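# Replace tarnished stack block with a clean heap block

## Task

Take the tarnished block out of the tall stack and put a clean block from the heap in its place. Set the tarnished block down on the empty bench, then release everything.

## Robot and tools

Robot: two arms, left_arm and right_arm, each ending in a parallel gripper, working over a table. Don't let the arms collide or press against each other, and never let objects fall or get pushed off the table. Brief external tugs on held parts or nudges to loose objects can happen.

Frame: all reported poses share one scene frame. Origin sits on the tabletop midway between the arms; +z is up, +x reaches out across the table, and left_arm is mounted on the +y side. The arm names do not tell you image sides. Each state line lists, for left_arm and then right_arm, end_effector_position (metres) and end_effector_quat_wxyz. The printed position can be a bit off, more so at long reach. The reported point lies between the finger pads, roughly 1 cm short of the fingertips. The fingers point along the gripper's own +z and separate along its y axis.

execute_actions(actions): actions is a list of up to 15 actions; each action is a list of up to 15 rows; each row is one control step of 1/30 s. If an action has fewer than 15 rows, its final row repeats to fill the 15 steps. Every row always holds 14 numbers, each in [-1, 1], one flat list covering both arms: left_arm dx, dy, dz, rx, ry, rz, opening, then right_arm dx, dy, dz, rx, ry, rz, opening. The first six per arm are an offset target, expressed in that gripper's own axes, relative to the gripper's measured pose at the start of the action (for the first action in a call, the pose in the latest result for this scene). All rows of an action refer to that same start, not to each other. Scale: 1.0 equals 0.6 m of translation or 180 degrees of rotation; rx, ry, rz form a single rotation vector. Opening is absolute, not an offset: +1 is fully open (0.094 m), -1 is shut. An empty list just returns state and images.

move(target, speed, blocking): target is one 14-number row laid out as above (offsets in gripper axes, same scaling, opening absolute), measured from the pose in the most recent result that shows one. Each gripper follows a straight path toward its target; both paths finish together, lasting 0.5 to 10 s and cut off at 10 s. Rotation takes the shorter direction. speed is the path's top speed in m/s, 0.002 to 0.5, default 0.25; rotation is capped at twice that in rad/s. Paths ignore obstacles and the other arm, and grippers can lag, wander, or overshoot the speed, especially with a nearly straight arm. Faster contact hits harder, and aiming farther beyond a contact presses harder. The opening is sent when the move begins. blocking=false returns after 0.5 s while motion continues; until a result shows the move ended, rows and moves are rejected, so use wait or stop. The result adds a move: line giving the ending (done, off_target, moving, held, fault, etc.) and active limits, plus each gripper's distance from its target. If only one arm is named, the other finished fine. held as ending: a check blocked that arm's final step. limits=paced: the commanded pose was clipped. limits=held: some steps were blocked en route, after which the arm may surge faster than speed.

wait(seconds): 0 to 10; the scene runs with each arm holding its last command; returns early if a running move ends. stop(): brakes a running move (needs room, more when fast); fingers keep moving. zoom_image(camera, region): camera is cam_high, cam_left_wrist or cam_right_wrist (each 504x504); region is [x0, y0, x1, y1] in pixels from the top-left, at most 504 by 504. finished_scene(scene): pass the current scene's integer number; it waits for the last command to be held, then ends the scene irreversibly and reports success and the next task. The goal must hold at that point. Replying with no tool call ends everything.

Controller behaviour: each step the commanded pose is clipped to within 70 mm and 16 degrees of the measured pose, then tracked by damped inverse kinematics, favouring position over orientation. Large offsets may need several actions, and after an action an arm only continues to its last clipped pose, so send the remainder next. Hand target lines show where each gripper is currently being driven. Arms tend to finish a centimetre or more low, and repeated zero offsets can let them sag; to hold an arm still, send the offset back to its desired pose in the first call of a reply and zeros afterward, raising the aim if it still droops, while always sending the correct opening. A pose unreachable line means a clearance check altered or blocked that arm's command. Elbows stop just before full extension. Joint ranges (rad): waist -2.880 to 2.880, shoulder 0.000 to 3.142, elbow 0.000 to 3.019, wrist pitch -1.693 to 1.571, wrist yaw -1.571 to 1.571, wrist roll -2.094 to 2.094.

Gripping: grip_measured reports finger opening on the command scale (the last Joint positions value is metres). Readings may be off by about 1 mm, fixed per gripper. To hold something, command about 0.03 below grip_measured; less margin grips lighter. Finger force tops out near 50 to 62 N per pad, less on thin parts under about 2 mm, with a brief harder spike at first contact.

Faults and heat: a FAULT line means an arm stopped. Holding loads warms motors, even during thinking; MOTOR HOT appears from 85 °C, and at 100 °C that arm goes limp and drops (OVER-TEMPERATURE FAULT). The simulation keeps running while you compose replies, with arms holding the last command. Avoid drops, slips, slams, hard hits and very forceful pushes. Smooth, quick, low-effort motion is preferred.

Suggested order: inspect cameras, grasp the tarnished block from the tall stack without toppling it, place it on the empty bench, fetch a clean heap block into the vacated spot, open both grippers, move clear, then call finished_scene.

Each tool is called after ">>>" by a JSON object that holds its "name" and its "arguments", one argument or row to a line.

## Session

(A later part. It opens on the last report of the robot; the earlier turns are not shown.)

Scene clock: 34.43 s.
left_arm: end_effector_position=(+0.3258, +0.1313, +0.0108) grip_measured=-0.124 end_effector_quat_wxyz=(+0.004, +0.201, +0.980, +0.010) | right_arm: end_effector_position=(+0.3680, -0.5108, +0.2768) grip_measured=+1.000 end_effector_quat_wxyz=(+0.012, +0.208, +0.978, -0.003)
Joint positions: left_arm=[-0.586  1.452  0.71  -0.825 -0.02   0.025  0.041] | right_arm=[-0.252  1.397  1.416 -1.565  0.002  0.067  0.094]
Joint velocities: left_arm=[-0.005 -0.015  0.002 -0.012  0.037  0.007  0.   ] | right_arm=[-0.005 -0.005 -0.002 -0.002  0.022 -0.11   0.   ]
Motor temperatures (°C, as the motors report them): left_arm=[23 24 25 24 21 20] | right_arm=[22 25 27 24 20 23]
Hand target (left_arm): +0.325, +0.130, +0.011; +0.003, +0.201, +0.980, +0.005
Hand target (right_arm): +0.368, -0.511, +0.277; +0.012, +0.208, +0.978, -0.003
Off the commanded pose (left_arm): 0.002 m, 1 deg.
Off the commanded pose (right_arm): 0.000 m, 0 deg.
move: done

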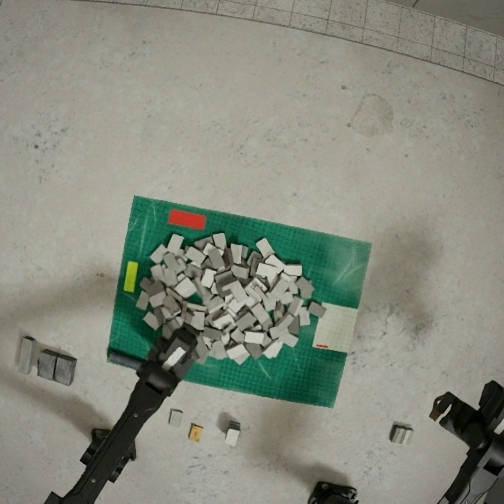

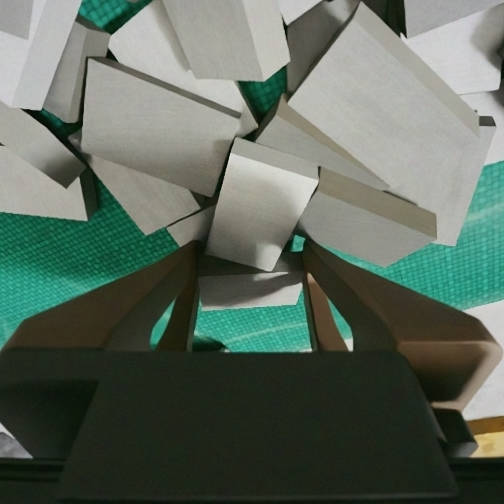

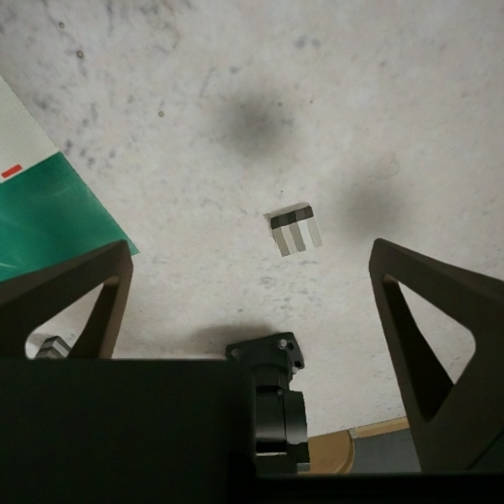

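>>> {"name": "move", "arguments": {
  "target": [0.08,0,-0.2,0,0,0,-0.17,0,0,0,0,0,0,1],
  "speed": 0.1
}}

Scene clock: 36.17 s.
left_arm: end_effector_position=(+0.2577, +0.1586, +0.1010) grip_measured=-0.124 end_effector_quat_wxyz=(-0.032, +0.201, +0.979, +0.016) | right_arm: end_effector_position=(+0.3680, -0.5108, +0.2768) grip_measured=+1.000 end_effector_quat_wxyz=(+0.012, +0.208, +0.978, -0.003)
Joint positions: left_arm=[-0.586  1.13   0.71  -1.22  -0.021  0.025  0.041] | right_arm=[-0.252  1.397  1.416 -1.565  0.002  0.067  0.094]
Joint velocities: left_arm=[ 0.005 -0.024  0.002  0.002  0.007 -0.066 -0.001] | right_arm=[-0.015 -0.005  0.007  0.002  0.037  0.022  0.   ]
Motor temperatures (°C, as the motors report them): left_arm=[23 24 25 24 21 20] | right_arm=[22 25 27 24 20 23]
Hand target (left_arm): +0.279, +0.147, +0.129; +0.004, +0.201, +0.980, +0.009
Hand target (right_arm): +0.368, -0.511, +0.277; +0.012, +0.208, +0.978, -0.003
Off the commanded pose (left_arm): 0.039 m, 4 deg.
Off the commanded pose (right_arm): 0.000 m, 0 deg.
move: off_target (left_arm)

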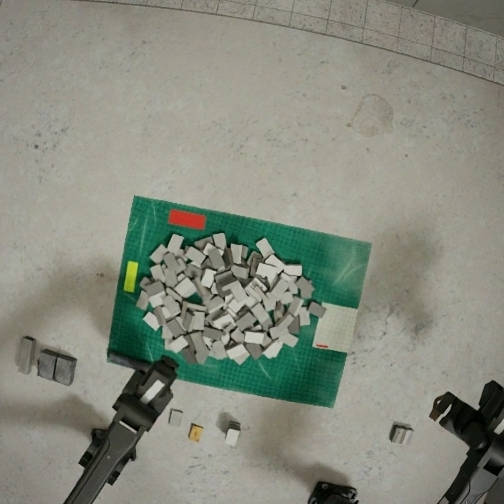

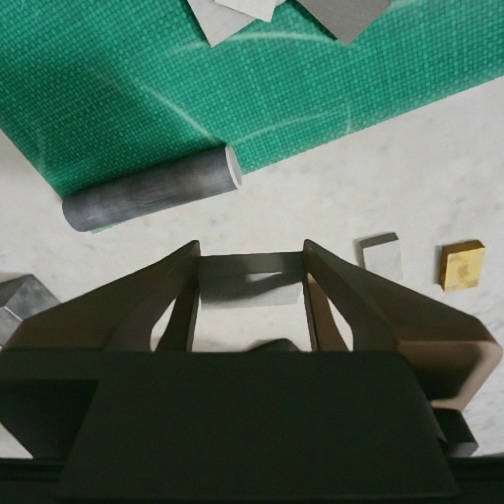

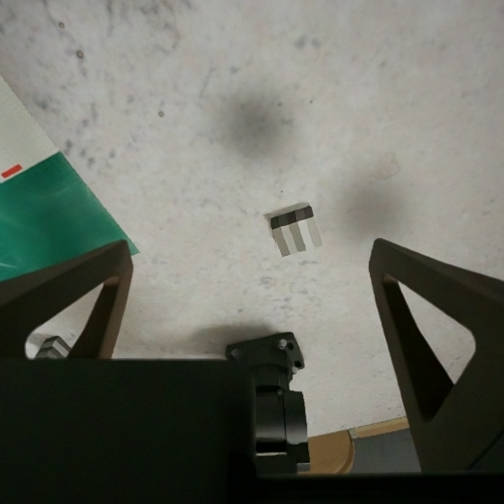

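>>> {"name": "move", "arguments": {
  "target": [0.025,-0.415,-0.08,0,-0.02,0.391,-0.17,0,0,0,0,0,0,1],
  "speed": 0.2
}}

Scene clock: 39.83 s.
left_arm: end_effector_position=(+0.1470, -0.0409, +0.1219) grip_measured=-0.124 end_effector_quat_wxyz=(-0.030, +0.720, +0.693, +0.008) | right_arm: end_effector_position=(+0.3680, -0.5108, +0.2768) grip_measured=+1.000 end_effector_quat_wxyz=(+0.012, +0.208, +0.978, -0.003)
Joint positions: left_arm=[-1.364  1.281  0.89  -1.242  0.005  0.452  0.041] | right_arm=[-0.252  1.397  1.416 -1.565  0.002  0.067  0.094]
Joint velocities: left_arm=[-0.005 -0.034  0.002 -0.012  0.037 -0.037  0.001] | right_arm=[-0.005  0.015  0.012 -0.007  0.051  0.022  0.   ]
Motor temperatures (°C, as the motors report them): left_arm=[23 24 26 24 21 20] | right_arm=[22 25 27 24 20 23]
Hand target (left_arm): +0.153, -0.064, +0.141; -0.010, +0.729, +0.685, -0.000
Hand target (right_arm): +0.368, -0.511, +0.277; +0.012, +0.208, +0.978, -0.003
Off the commanded pose (left_arm): 0.035 m, 4 deg.
Off the commanded pose (right_arm): 0.000 m, 0 deg.
move: off_target (left_arm)

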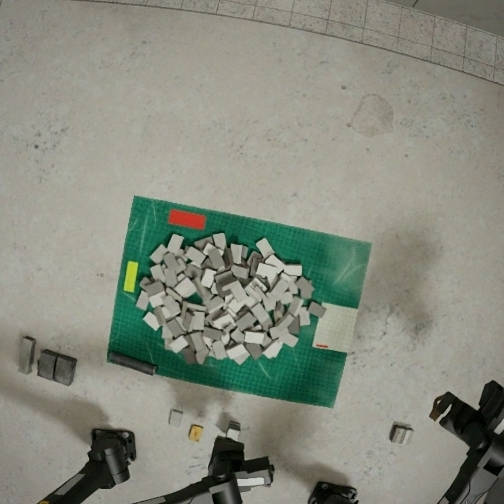

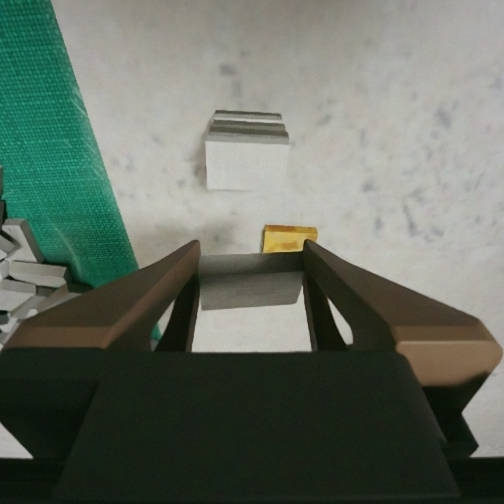

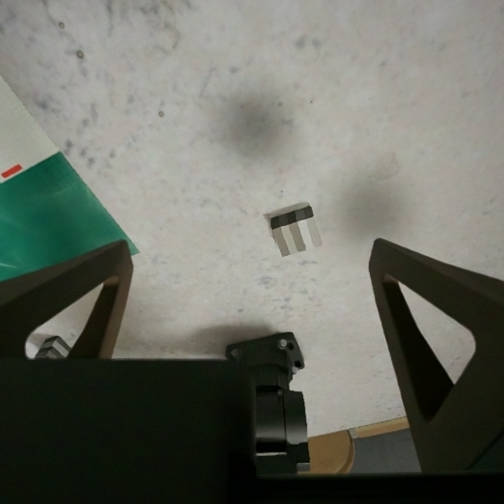

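>>> {"name": "move", "arguments": {
  "target": [-0.05,0,0.04,-0.01,-0.017,0.008,-0.17,0,0,0,0,0,0,1],
  "speed": 0.08
}}

Scene clock: 40.83 s.
left_arm: end_effector_position=(+0.1493, -0.0669, +0.1016) grip_measured=-0.124 end_effector_quat_wxyz=(+0.001, +0.729, +0.685, -0.001) | right_arm: end_effector_position=(+0.3680, -0.5108, +0.2768) grip_measured=+1.000 end_effector_quat_wxyz=(+0.012, +0.208, +0.978, -0.003)
Joint positions: left_arm=[-1.39   1.33   0.877 -1.115  0.002  0.449  0.041] | right_arm=[-0.252  1.397  1.416 -1.565  0.002  0.067  0.094]
Joint velocities: left_arm=[-0.005 -0.015  0.007 -0.007 -0.037  0.007  0.001] | right_arm=[-0.005 -0.005 -0.007  0.002  0.022 -0.007  0.   ]
Motor temperatures (°C, as the motors report them): left_arm=[23 24 26 24 21 20] | right_arm=[22 25 27 24 20 23]
Hand target (left_arm): +0.146, -0.069, +0.097; +0.000, +0.729, +0.684, +0.001
Hand target (right_arm): +0.368, -0.511, +0.277; +0.012, +0.208, +0.978, -0.003
Off the commanded pose (left_arm): 0.007 m, 0 deg.
Off the commanded pose (right_arm): 0.000 m, 0 deg.
move: done

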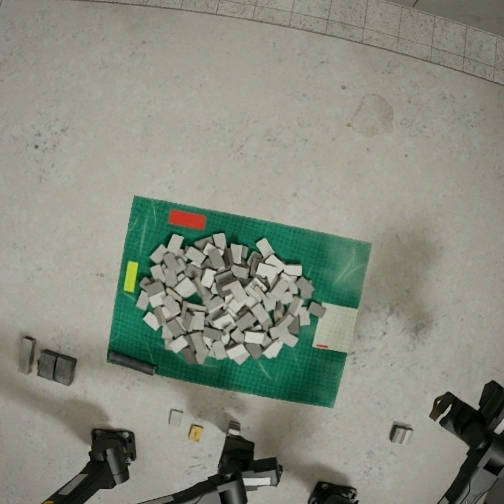

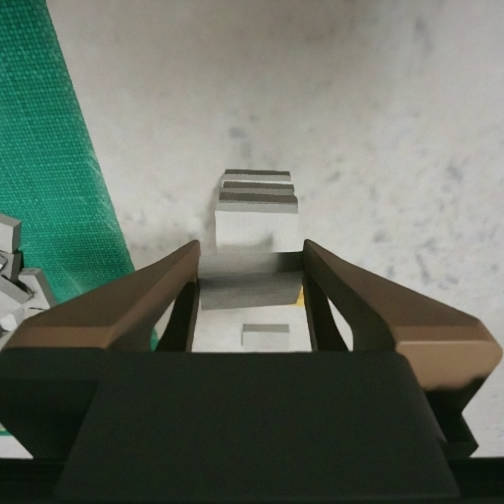

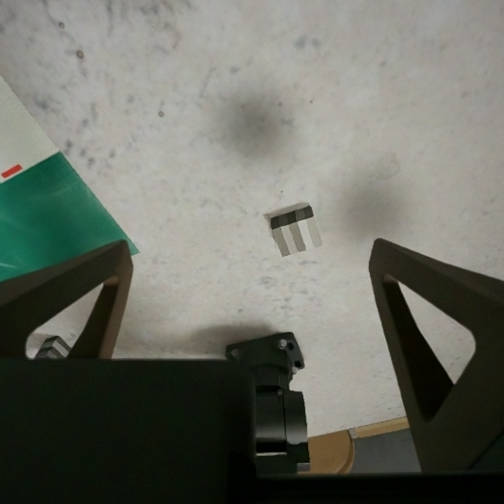

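>>> {"name": "move", "arguments": {
  "target": [0.002,-0.01,0.047,0,0,0,-0.17,0,0,0,0,0,0,1],
  "speed": 0.04
}}

Scene clock: 42.03 s.
left_arm: end_effector_position=(+0.1478, -0.0632, +0.0795) grip_measured=-0.124 end_effector_quat_wxyz=(+0.004, +0.728, +0.686, -0.002) | right_arm: end_effector_position=(+0.3680, -0.5108, +0.2768) grip_measured=+1.000 end_effector_quat_wxyz=(+0.012, +0.208, +0.978, -0.003)
Joint positions: left_arm=[-1.39   1.346  0.827 -1.043  0.002  0.446  0.041] | right_arm=[-0.252  1.397  1.416 -1.565  0.002  0.067  0.094]
Joint velocities: left_arm=[-0.015  0.005  0.002 -0.012  0.022 -0.081  0.001] | right_arm=[ 0.005  0.005 -0.012 -0.007 -0.066 -0.007  0.   ]
Motor temperatures (°C, as the motors report them): left_arm=[23 24 26 24 21 20] | right_arm=[22 25 27 24 20 23]
Hand target (left_arm): +0.144, -0.065, +0.073; +0.001, +0.729, +0.685, -0.001
Hand target (right_arm): +0.368, -0.511, +0.277; +0.012, +0.208, +0.978, -0.003
Off the commanded pose (left_arm): 0.008 m, 0 deg.
Off the commanded pose (right_arm): 0.000 m, 0 deg.
move: done

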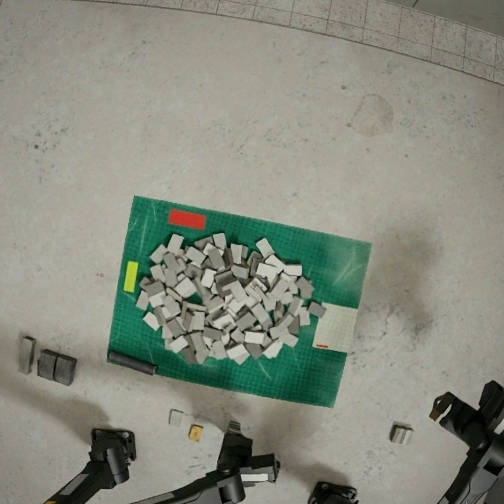

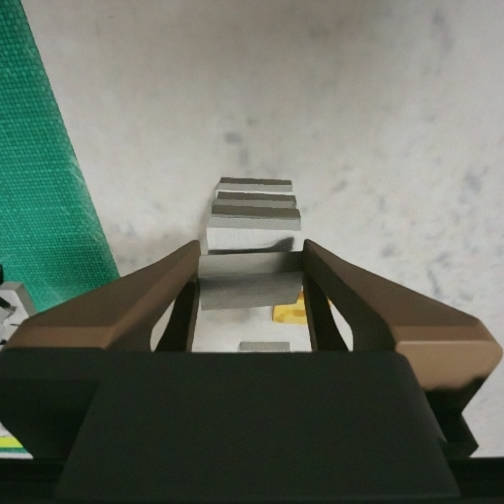

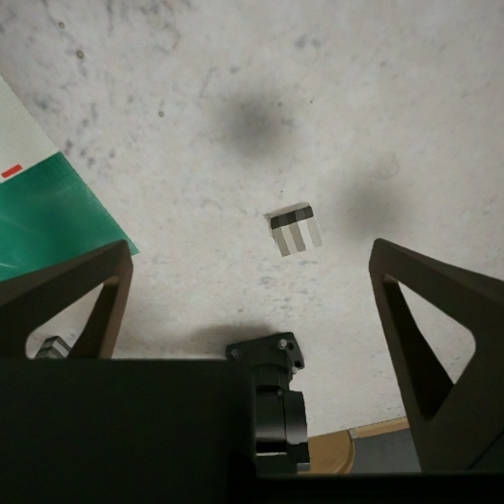

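>>> {"name": "move", "arguments": {
  "target": [-0.01,-0.006,0.027,0,0,0,-0.17,0,0,0,0,0,0,1],
  "speed": 0.02
}}

Scene clock: 43.23 s.
left_arm: end_effector_position=(+0.1491, -0.0673, +0.0711) grip_measured=-0.124 end_effector_quat_wxyz=(+0.008, +0.727, +0.687, -0.004) | right_arm: end_effector_position=(+0.3680, -0.5108, +0.2768) grip_measured=+1.000 end_effector_quat_wxyz=(+0.012, +0.208, +0.978, -0.003)
Joint positions: left_arm=[-1.391  1.365  0.819 -1.007  0.002  0.442  0.041] | right_arm=[-0.252  1.397  1.416 -1.565  0.002  0.067  0.094]
Joint velocities: left_arm=[-0.005 -0.015 -0.002 -0.002 -0.022 -0.007  0.   ] | right_arm=[-0.005 -0.015  0.022  0.002  0.051 -0.007  0.   ]
Motor temperatures (°C, as the motors report them): left_arm=[23 24 26 24 21 20] | right_arm=[22 25 27 24 20 23]
Hand target (left_arm): +0.144, -0.069, +0.064; +0.004, +0.728, +0.686, -0.002
Hand target (right_arm): +0.368, -0.511, +0.277; +0.012, +0.208, +0.978, -0.003
Off the commanded pose (left_arm): 0.010 m, 1 deg.
Off the commanded pose (right_arm): 0.000 m, 0 deg.
move: done

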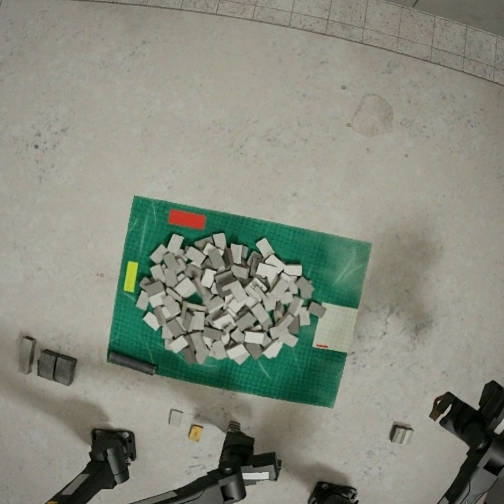

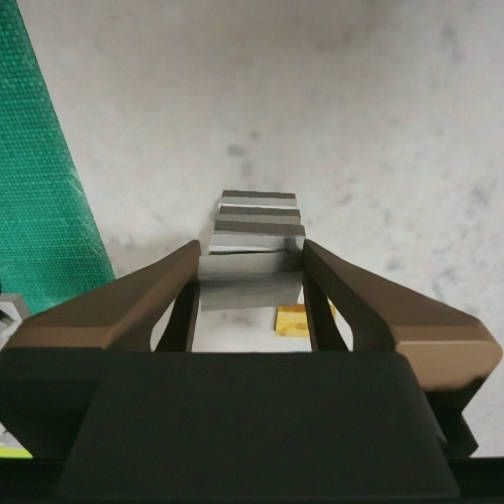

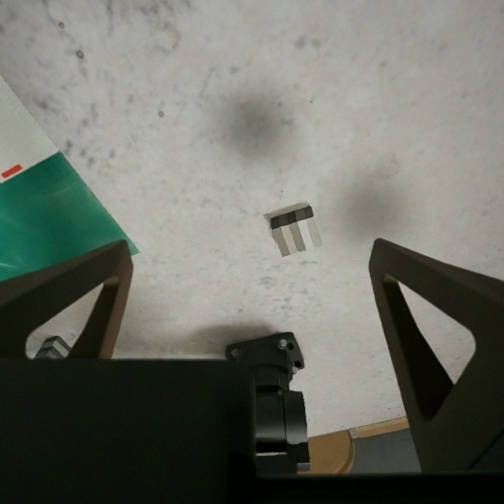

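>>> {"name": "move", "arguments": {
  "target": [0,-0.016,0.012,0,0,0,-0.17,0,0,0,0,0,0,1],
  "speed": 0.02
}}

>>> {"name": "move", "arguments": {
  "target": [0,0,0,0,0,0,0.5,0,0,0,0,0,0,1]
}}

>>> {"name": "move", "arguments": {
  "target": [-0.03,0,-0.13,0,0,0,0.5,0,0,0,0,0,0,1],
  "speed": 0.1
}}

Scene clock: 44.27 s.
left_arm: end_effector_position=(+0.1487, -0.0674, +0.0700) grip_measured=-0.124 end_effector_quat_wxyz=(+0.010, +0.725, +0.689, -0.002) | right_arm: end_effector_position=(+0.3680, -0.5108, +0.2768) grip_measured=+1.000 end_effector_quat_wxyz=(+0.012, +0.208, +0.978, -0.003)
Joint positions: left_arm=[-1.395  1.365  0.816 -1.001 -0.004  0.434  0.041] | right_arm=[-0.252  1.397  1.416 -1.565  0.002  0.067  0.094]
Joint velocities: left_arm=[-0.005  0.005  0.002 -0.017 -0.051 -0.022 -0.001] | right_arm=[-0.005 -0.005 -0.007 -0.012  0.007 -0.081  0.   ]
Motor temperatures (°C, as the motors report them): left_arm=[23 24 26 24 21 20] | right_arm=[22 25 27 24 20 23]
Hand target (left_arm): +0.140, -0.067, +0.064; +0.008, +0.726, +0.687, -0.004
Hand target (right_arm): +0.368, -0.511, +0.277; +0.012, +0.208, +0.978, -0.003
Off the commanded pose (left_arm): 0.011 m, 0 deg.
Off the commanded pose (right_arm): 0.000 m, 0 deg.
move: off_target (left_arm)

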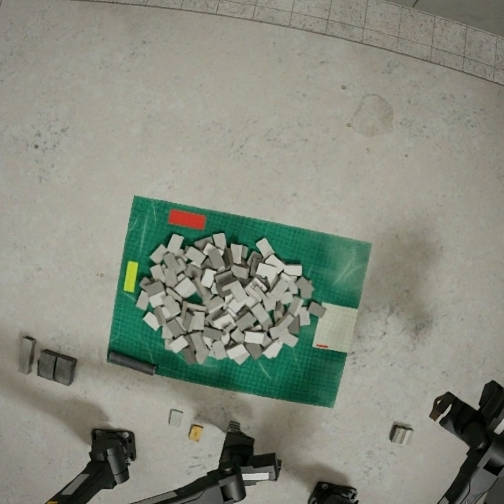

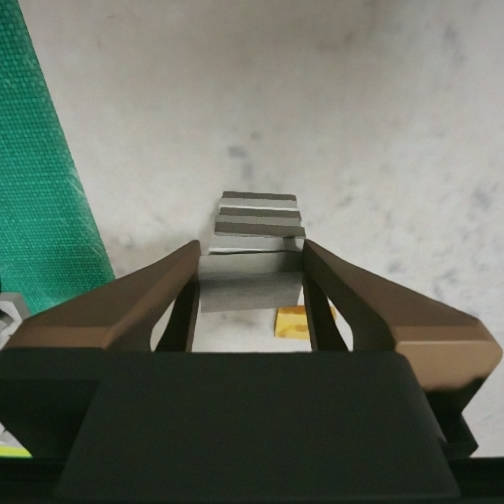

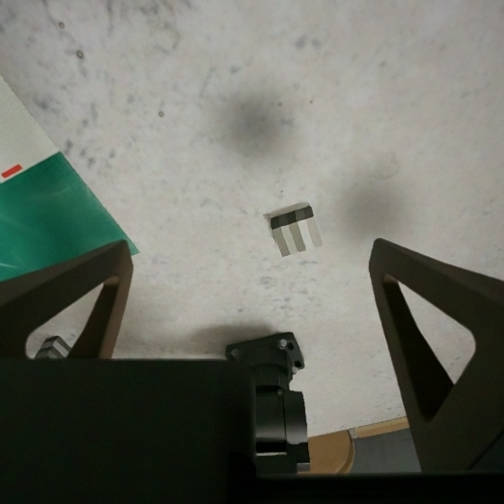

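Scene clock: 44.77 s.
left_arm: end_effector_position=(+0.1488, -0.0674, +0.0700) grip_measured=+0.498 end_effector_quat_wxyz=(+0.010, +0.725, +0.689, -0.002) | right_arm: end_effector_position=(+0.3680, -0.5108, +0.2768) grip_measured=+1.000 end_effector_quat_wxyz=(+0.012, +0.208, +0.978, -0.003)
Joint positions: left_arm=[-1.395  1.365  0.816 -1.001 -0.004  0.434  0.07 ] | right_arm=[-0.252  1.397  1.416 -1.565  0.002  0.067  0.094]
Joint velocities: left_arm=[-0.015  0.005 -0.012 -0.002  0.007 -0.066 -0.002] | right_arm=[-0.015 -0.024 -0.007 -0.007 -0.007 -0.022  0.   ]
Motor temperatures (°C, as the motors report them): left_arm=[23 24 26 24 21 20] | right_arm=[22 25 27 24 20 23]
Hand target (left_arm): +0.149, -0.067, +0.070; +0.010, +0.725, +0.689, -0.002
Hand target (right_arm): +0.368, -0.511, +0.277; +0.012, +0.208, +0.978, -0.003
Off the commanded pose (left_arm): 0.000 m, 0 deg.
Off the commanded pose (right_arm): 0.000 m, 0 deg.
move: done

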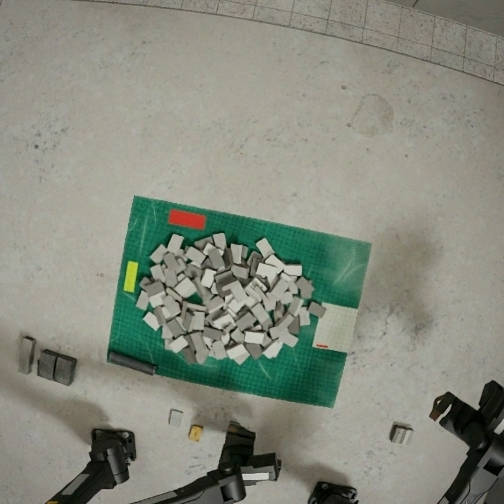

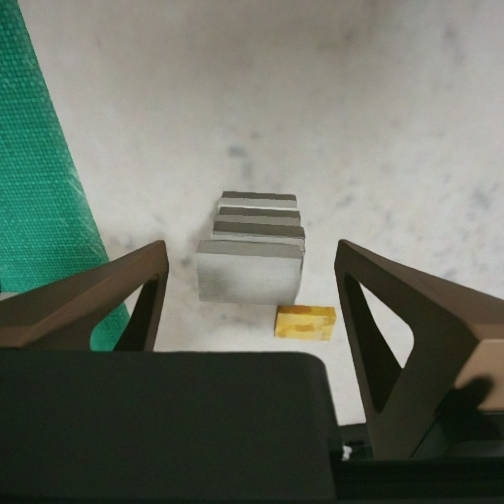

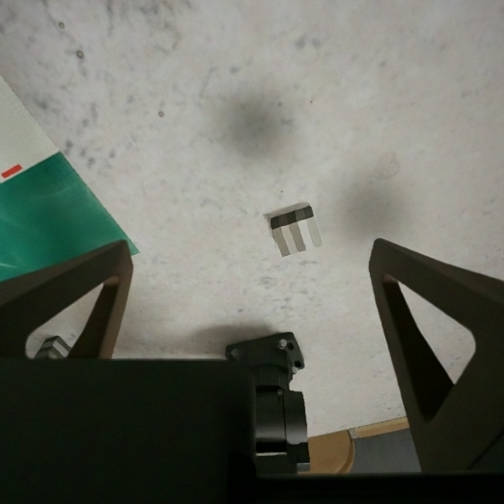

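Scene clock: 45.93 s.
left_arm: end_effector_position=(+0.1438, -0.0630, +0.1207) grip_measured=+0.498 end_effector_quat_wxyz=(-0.021, +0.724, +0.690, +0.011) | right_arm: end_effector_position=(+0.3680, -0.5108, +0.2768) grip_measured=+1.000 end_effector_quat_wxyz=(+0.012, +0.208, +0.978, -0.003)
Joint positions: left_arm=[-1.404  1.325  0.926 -1.22  -0.004  0.422  0.07 ] | right_arm=[-0.252  1.397  1.416 -1.565  0.002  0.067  0.094]
Joint velocities: left_arm=[-0.005  0.005  0.017 -0.007  0.022 -0.007 -0.   ] | right_arm=[ 0.005  0.005  0.002 -0.017  0.007 -0.081  0.   ]
Motor temperatures (°C, as the motors report them): left_arm=[23 24 26 24 21 20] | right_arm=[22 25 27 24 20 23]
Hand target (left_arm): +0.146, -0.083, +0.148; +0.011, +0.725, +0.689, -0.002
Hand target (right_arm): +0.368, -0.511, +0.277; +0.012, +0.208, +0.978, -0.003
Off the commanded pose (left_arm): 0.035 m, 4 deg.
Off the commanded pose (right_arm): 0.000 m, 0 deg.
move: off_target (left_arm)

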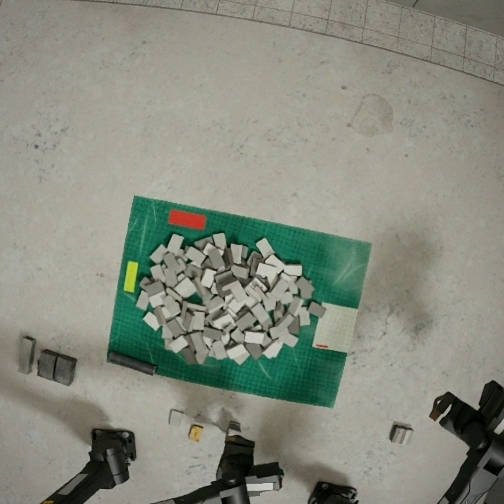

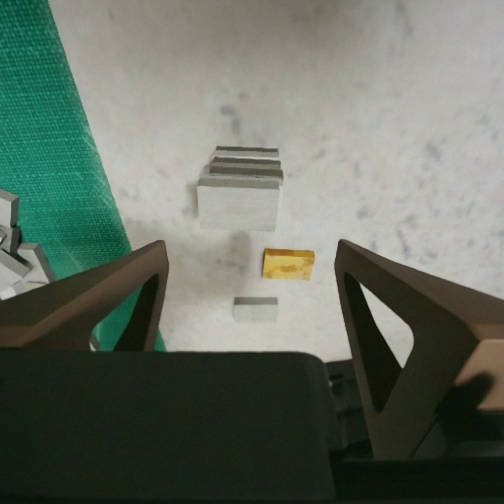

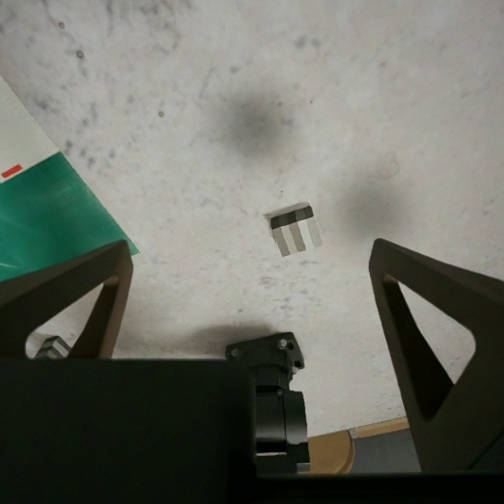

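Few mm offset; fine. Next block.

>>> {"name": "move", "arguments": {
  "target": [0.245,-0.015,0.09,-0.005,-0.014,0.004,0.5,0,0,0,0,0,0,1],
  "speed": 0.15
}}

Scene clock: 47.60 s.
left_arm: end_effector_position=(+0.1360, +0.0851, +0.0717) grip_measured=+0.498 end_effector_quat_wxyz=(-0.008, +0.728, +0.685, -0.000) | right_arm: end_effector_position=(+0.3680, -0.5108, +0.2768) grip_measured=+1.000 end_effector_quat_wxyz=(+0.012, +0.208, +0.978, -0.003)
Joint positions: left_arm=[-1.163  0.954  0.518 -1.15   0.002  0.675  0.07 ] | right_arm=[-0.252  1.397  1.416 -1.565  0.002  0.067  0.094]
Joint velocities: left_arm=[-0.005 -0.005 -0.002  0.012  0.007 -0.051 -0.   ] | right_arm=[ 0.005  0.024 -0.027 -0.002 -0.022  0.007  0.   ]
Motor temperatures (°C, as the motors report them): left_arm=[23 24 26 24 21 20] | right_arm=[22 25 27 24 20 23]
Hand target (left_arm): +0.138, +0.085, +0.072; +0.000, +0.728, +0.685, -0.003
Hand target (right_arm): +0.368, -0.511, +0.277; +0.012, +0.208, +0.978, -0.003
Off the commanded pose (left_arm): 0.006 m, 1 deg.
Off the commanded pose (right_arm): 0.000 m, 0 deg.
move: done

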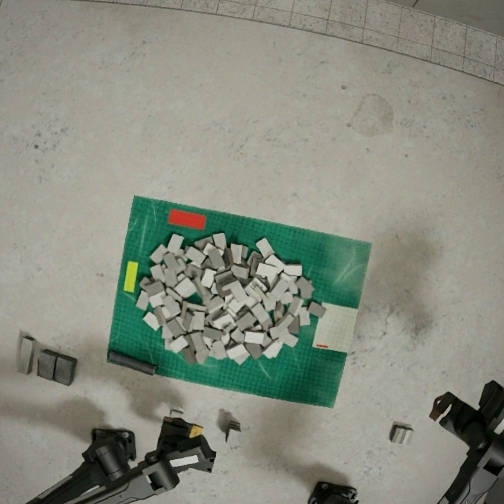

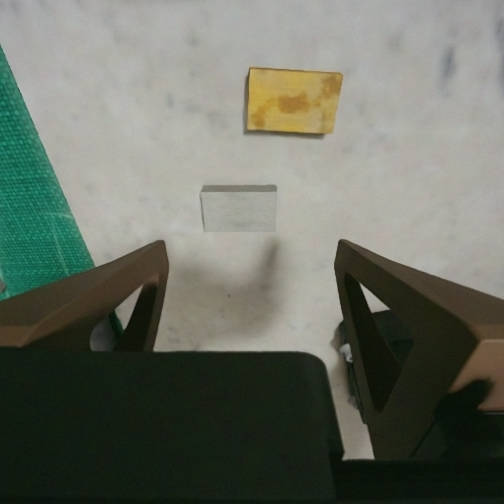

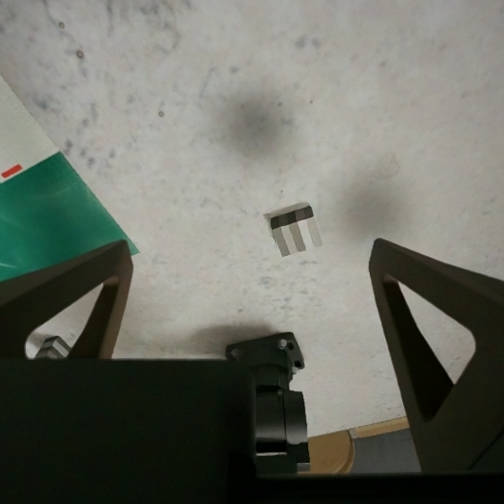

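>>> {"name": "move", "arguments": {
  "target": [0.002,0.013,0.114,-0.004,-0.003,0,0.5,0,0,0,0,0,0,1],
  "speed": 0.07
}}

>>> {"name": "move", "arguments": {
  "target": [0,0,0,0,0,0,-0.17,0,0,0,0,0,0,1]
}}

>>> {"name": "move", "arguments": {
  "target": [-0.06,0,-0.25,0,0,0,-0.17,0,0,0,0,0,0,1],
  "speed": 0.15
}}

Scene clock: 49.17 s.
left_arm: end_effector_position=(+0.1413, +0.0835, +0.0087) grip_measured=+0.498 end_effector_quat_wxyz=(+0.004, +0.730, +0.684, -0.001) | right_arm: end_effector_position=(+0.3680, -0.5108, +0.2768) grip_measured=+1.000 end_effector_quat_wxyz=(+0.012, +0.208, +0.978, -0.003)
Joint positions: left_arm=[-1.146  1.096  0.404 -0.871  0.002  0.696  0.07 ] | right_arm=[-0.252  1.397  1.416 -1.565  0.002  0.067  0.094]
Joint velocities: left_arm=[-0.015 -0.005 -0.012 -0.012 -0.007  0.007  0.   ] | right_arm=[ 0.015  0.015  0.002  0.002 -0.022  0.037  0.   ]
Motor temperatures (°C, as the motors report them): left_arm=[23 24 26 24 21 20] | right_arm=[22 25 27 24 20 23]
Hand target (left_arm): +0.143, +0.087, +0.004; -0.000, +0.728, +0.685, +0.000
Hand target (right_arm): +0.368, -0.511, +0.277; +0.012, +0.208, +0.978, -0.003
Off the commanded pose (left_arm): 0.006 m, 1 deg.
Off the commanded pose (right_arm): 0.000 m, 0 deg.
move: done

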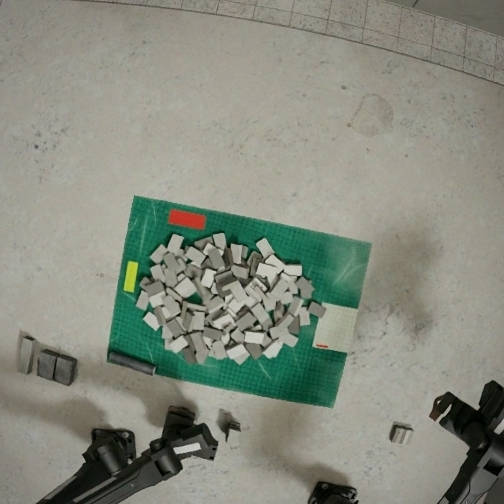

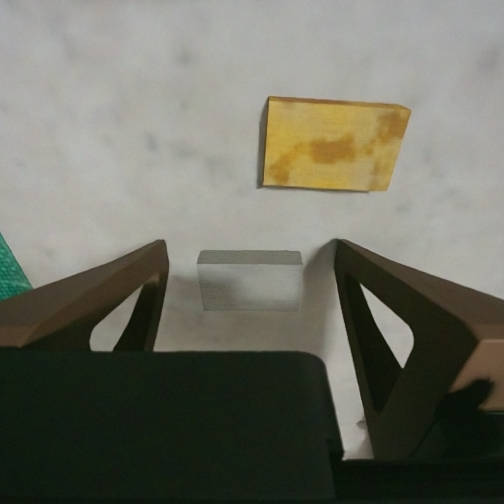

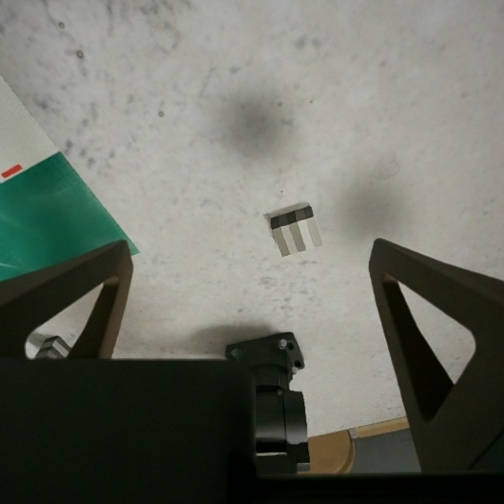

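Scene clock: 49.67 s.
left_arm: end_effector_position=(+0.1413, +0.0835, +0.0087) grip_measured=-0.144 end_effector_quat_wxyz=(+0.004, +0.730, +0.684, -0.002) | right_arm: end_effector_position=(+0.3680, -0.5108, +0.2768) grip_measured=+1.000 end_effector_quat_wxyz=(+0.012, +0.208, +0.978, -0.003)
Joint positions: left_arm=[-1.146  1.096  0.404 -0.871  0.002  0.696  0.04 ] | right_arm=[-0.252  1.397  1.416 -1.565  0.002  0.067  0.094]
Joint velocities: left_arm=[-0.005 -0.005 -0.002 -0.007 -0.022  0.081  0.   ] | right_arm=[-0.015 -0.015  0.022  0.017 -0.007 -0.007  0.   ]
Motor temperatures (°C, as the motors report them): left_arm=[23 24 26 24 21 20] | right_arm=[22 25 27 24 20 23]
Hand target (left_arm): +0.141, +0.084, +0.009; +0.004, +0.730, +0.684, -0.002
Hand target (right_arm): +0.368, -0.511, +0.277; +0.012, +0.208, +0.978, -0.003
Off the commanded pose (left_arm): 0.000 m, 0 deg.
Off the commanded pose (right_arm): 0.000 m, 0 deg.
move: done

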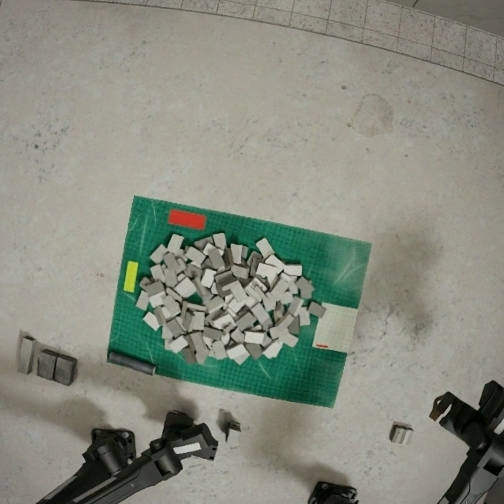

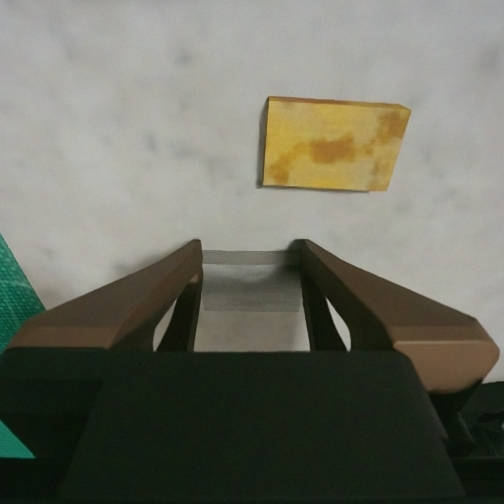

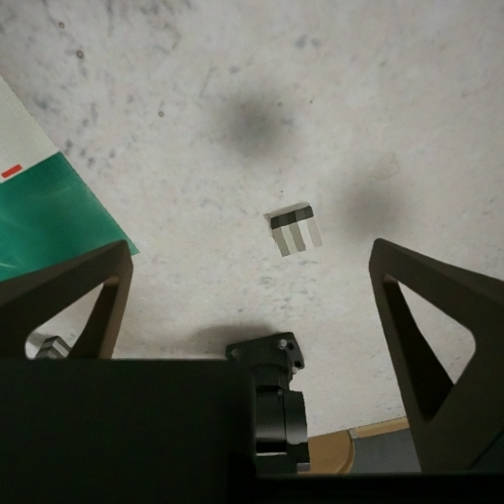

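Scene clock: 51.10 s.
left_arm: end_effector_position=(+0.1313, +0.0657, +0.1314) grip_measured=-0.144 end_effector_quat_wxyz=(-0.030, +0.728, +0.684, +0.005) | right_arm: end_effector_position=(+0.3680, -0.5108, +0.2768) grip_measured=+1.000 end_effector_quat_wxyz=(+0.012, +0.208, +0.978, -0.003)
Joint positions: left_arm=[-1.233  0.964  0.69  -1.357  0.002  0.606  0.04 ] | right_arm=[-0.252  1.397  1.416 -1.565  0.002  0.067  0.094]
Joint velocities: left_arm=[-0.005 -0.005  0.002 -0.022 -0.037 -0.051 -0.   ] | right_arm=[ 0.005 -0.005  0.007  0.002 -0.051 -0.007  0.   ]
Motor temperatures (°C, as the motors report them): left_arm=[23 24 26 24 21 20] | right_arm=[22 25 27 24 20 23]
Hand target (left_arm): +0.138, +0.049, +0.157; +0.003, +0.730, +0.684, -0.001
Hand target (right_arm): +0.368, -0.511, +0.277; +0.012, +0.208, +0.978, -0.003
Off the commanded pose (left_arm): 0.033 m, 4 deg.
Off the commanded pose (right_arm): 0.000 m, 0 deg.
move: off_target (left_arm)

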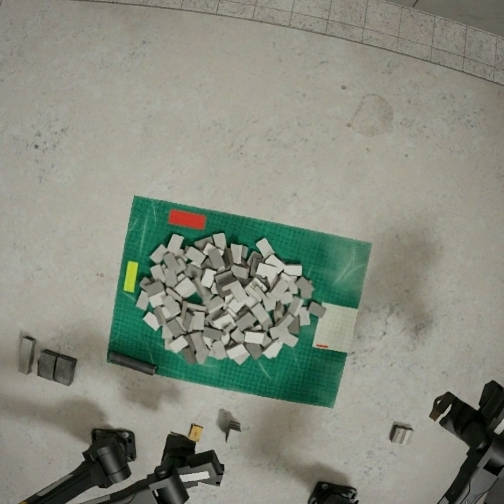

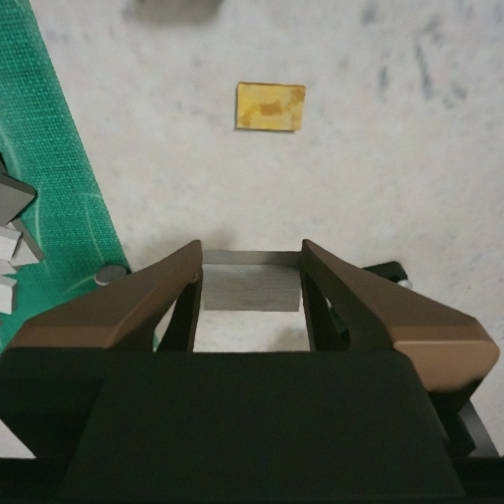

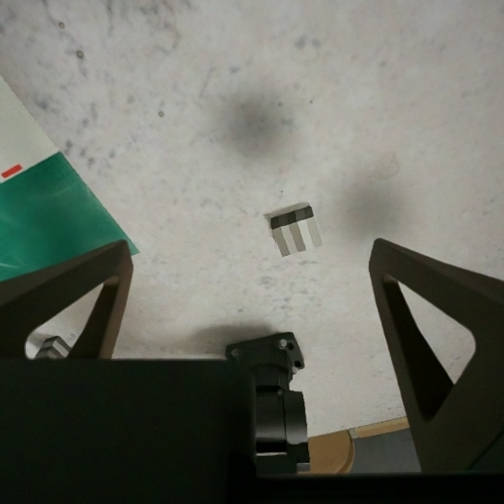

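>>> {"name": "move", "arguments": {
  "target": [-0.23,0.043,-0.02,-0.012,-0.015,0,-0.175,0,0,0,0,0,0,1],
  "speed": 0.15
}}

>>> {"name": "move", "arguments": {
  "target": [-0.03,0,0.03,-0.01,-0.017,0,-0.175,0,0,0,0,0,0,1],
  "speed": 0.06
}}

Scene clock: 52.60 s.
left_arm: end_effector_position=(+0.1436, -0.0452, +0.1177) grip_measured=-0.144 end_effector_quat_wxyz=(-0.030, +0.729, +0.684, +0.013) | right_arm: end_effector_position=(+0.3680, -0.5108, +0.2768) grip_measured=+1.000 end_effector_quat_wxyz=(+0.012, +0.208, +0.978, -0.003)
Joint positions: left_arm=[-1.383  1.295  0.891 -1.231 -0.003  0.457  0.04 ] | right_arm=[-0.252  1.397  1.416 -1.565  0.002  0.067  0.094]
Joint velocities: left_arm=[-0.005 -0.005  0.007 -0.007 -0.066 -0.037 -0.   ] | right_arm=[-0.005 -0.005  0.002  0.002 -0.007  0.022  0.   ]
Motor temperatures (°C, as the motors report them): left_arm=[23 24 26 24 21 20] | right_arm=[22 26 27 24 20 23]
Hand target (left_arm): +0.150, -0.071, +0.137; -0.000, +0.729, +0.685, +0.003
Hand target (right_arm): +0.368, -0.511, +0.277; +0.012, +0.208, +0.978, -0.003
Off the commanded pose (left_arm): 0.034 m, 4 deg.
Off the commanded pose (right_arm): 0.000 m, 0 deg.
move: off_target (left_arm)

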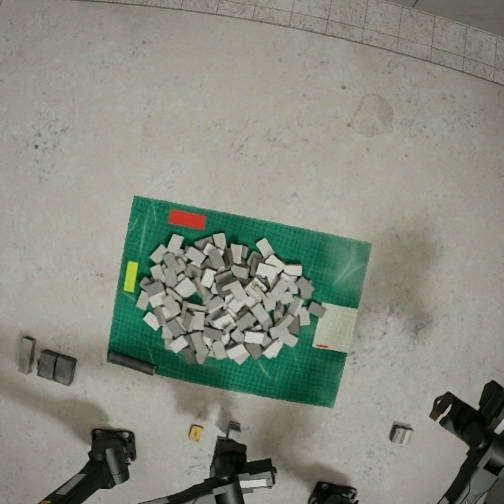

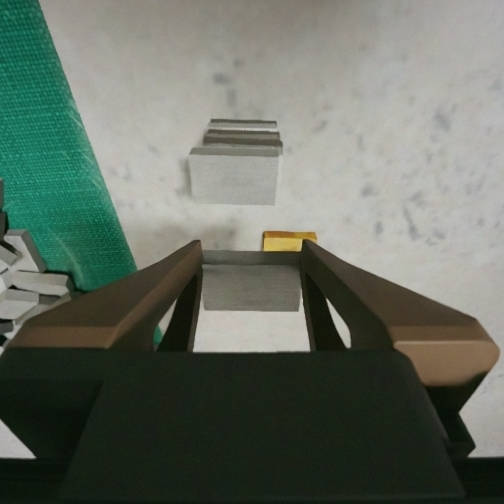

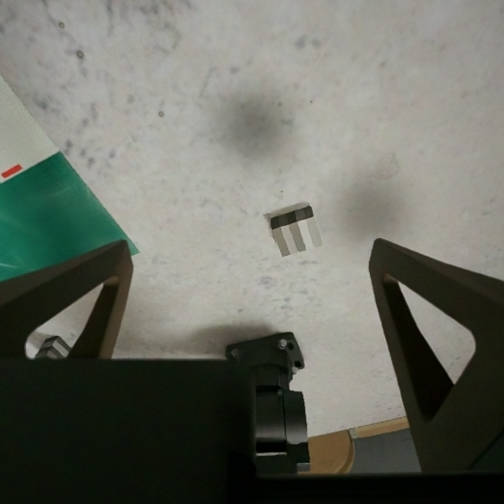

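Scene clock: 53.43 s.
left_arm: end_effector_position=(+0.1464, -0.0601, +0.1056) grip_measured=-0.144 end_effector_quat_wxyz=(+0.003, +0.728, +0.685, +0.002) | right_arm: end_effector_position=(+0.3680, -0.5108, +0.2768) grip_measured=+1.000 end_effector_quat_wxyz=(+0.012, +0.208, +0.978, -0.003)
Joint positions: left_arm=[-1.394  1.303  0.864 -1.127 -0.006  0.444  0.04 ] | right_arm=[-0.252  1.397  1.416 -1.565  0.002  0.067  0.094]
Joint velocities: left_arm=[ 0.005 -0.015 -0.007  0.022  0.037 -0.007  0.   ] | right_arm=[ 0.005 -0.024  0.007  0.002 -0.022 -0.007  0.   ]
Motor temperatures (°C, as the motors report them): left_arm=[23 24 26 24 21 20] | right_arm=[22 26 27 24 20 23]
Hand target (left_arm): +0.143, -0.062, +0.099; -0.000, +0.729, +0.684, +0.005
Hand target (right_arm): +0.368, -0.511, +0.277; +0.012, +0.208, +0.978, -0.003
Off the commanded pose (left_arm): 0.008 m, 1 deg.
Off the commanded pose (right_arm): 0.000 m, 0 deg.
move: done

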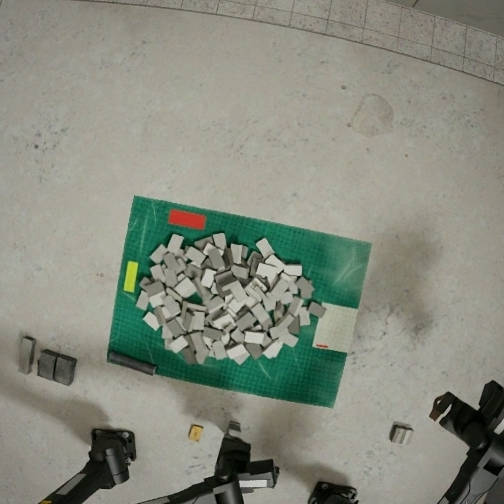

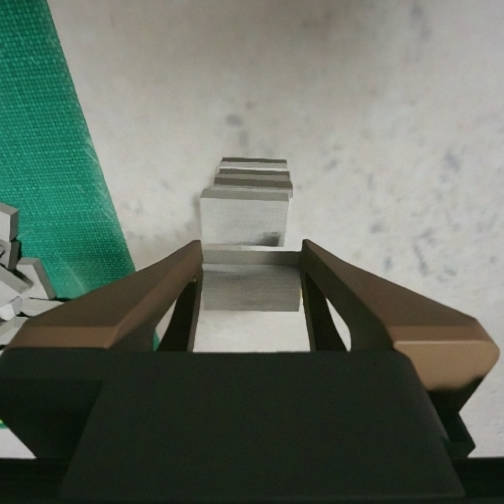

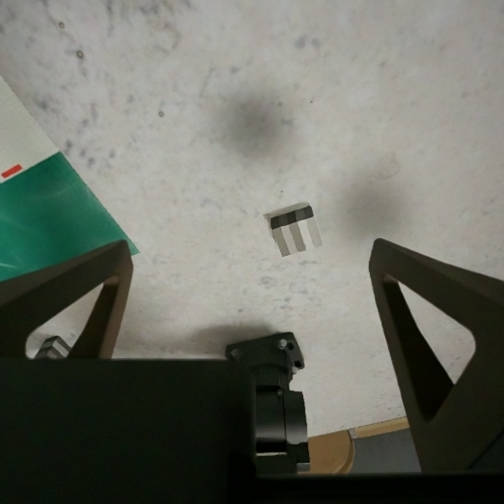

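>>> {"name": "move", "arguments": {
  "target": [-0.018,-0.003,0.058,0,0,0,-0.175,0,0,0,0,0,0,1],
  "speed": 0.025
}}

Scene clock: 55.27 s.
left_arm: end_effector_position=(+0.1496, -0.0690, +0.0785) grip_measured=-0.144 end_effector_quat_wxyz=(+0.007, +0.727, +0.687, +0.000) | right_arm: end_effector_position=(+0.3680, -0.5108, +0.2768) grip_measured=+1.000 end_effector_quat_wxyz=(+0.012, +0.208, +0.978, -0.003)
Joint positions: left_arm=[-1.395  1.36   0.838 -1.034 -0.006  0.439  0.04 ] | right_arm=[-0.252  1.397  1.416 -1.565  0.002  0.067  0.094]
Joint velocities: left_arm=[-0.005  0.005  0.002  0.002 -0.037  0.022  0.   ] | right_arm=[-0.005 -0.015 -0.007 -0.007 -0.007 -0.022  0.   ]
Motor temperatures (°C, as the motors report them): left_arm=[23 24 26 24 21 20] | right_arm=[22 26 27 24 20 23]
Hand target (left_arm): +0.145, -0.070, +0.071; +0.003, +0.728, +0.685, +0.002
Hand target (right_arm): +0.368, -0.511, +0.277; +0.012, +0.208, +0.978, -0.003
Off the commanded pose (left_arm): 0.010 m, 1 deg.
Off the commanded pose (right_arm): 0.000 m, 0 deg.
move: done

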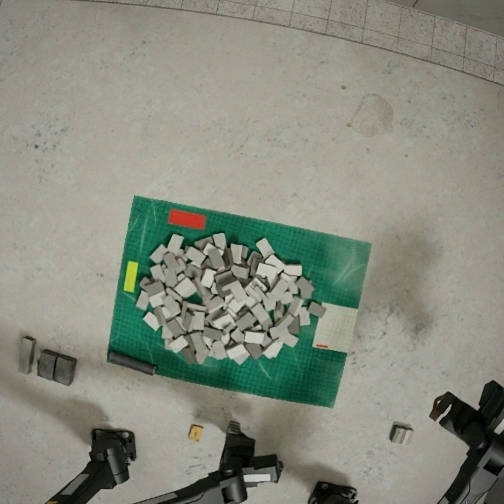

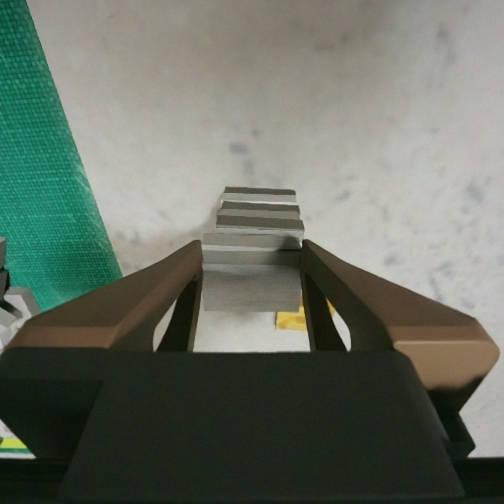

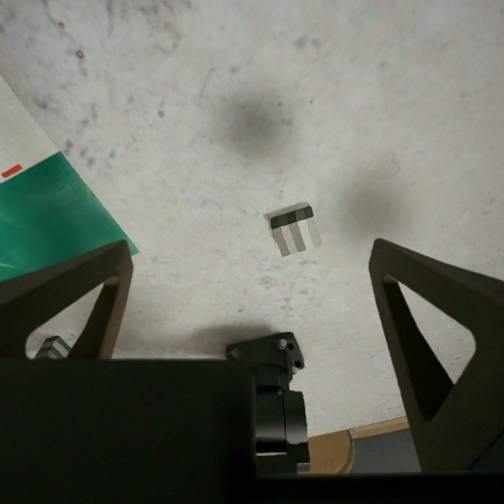

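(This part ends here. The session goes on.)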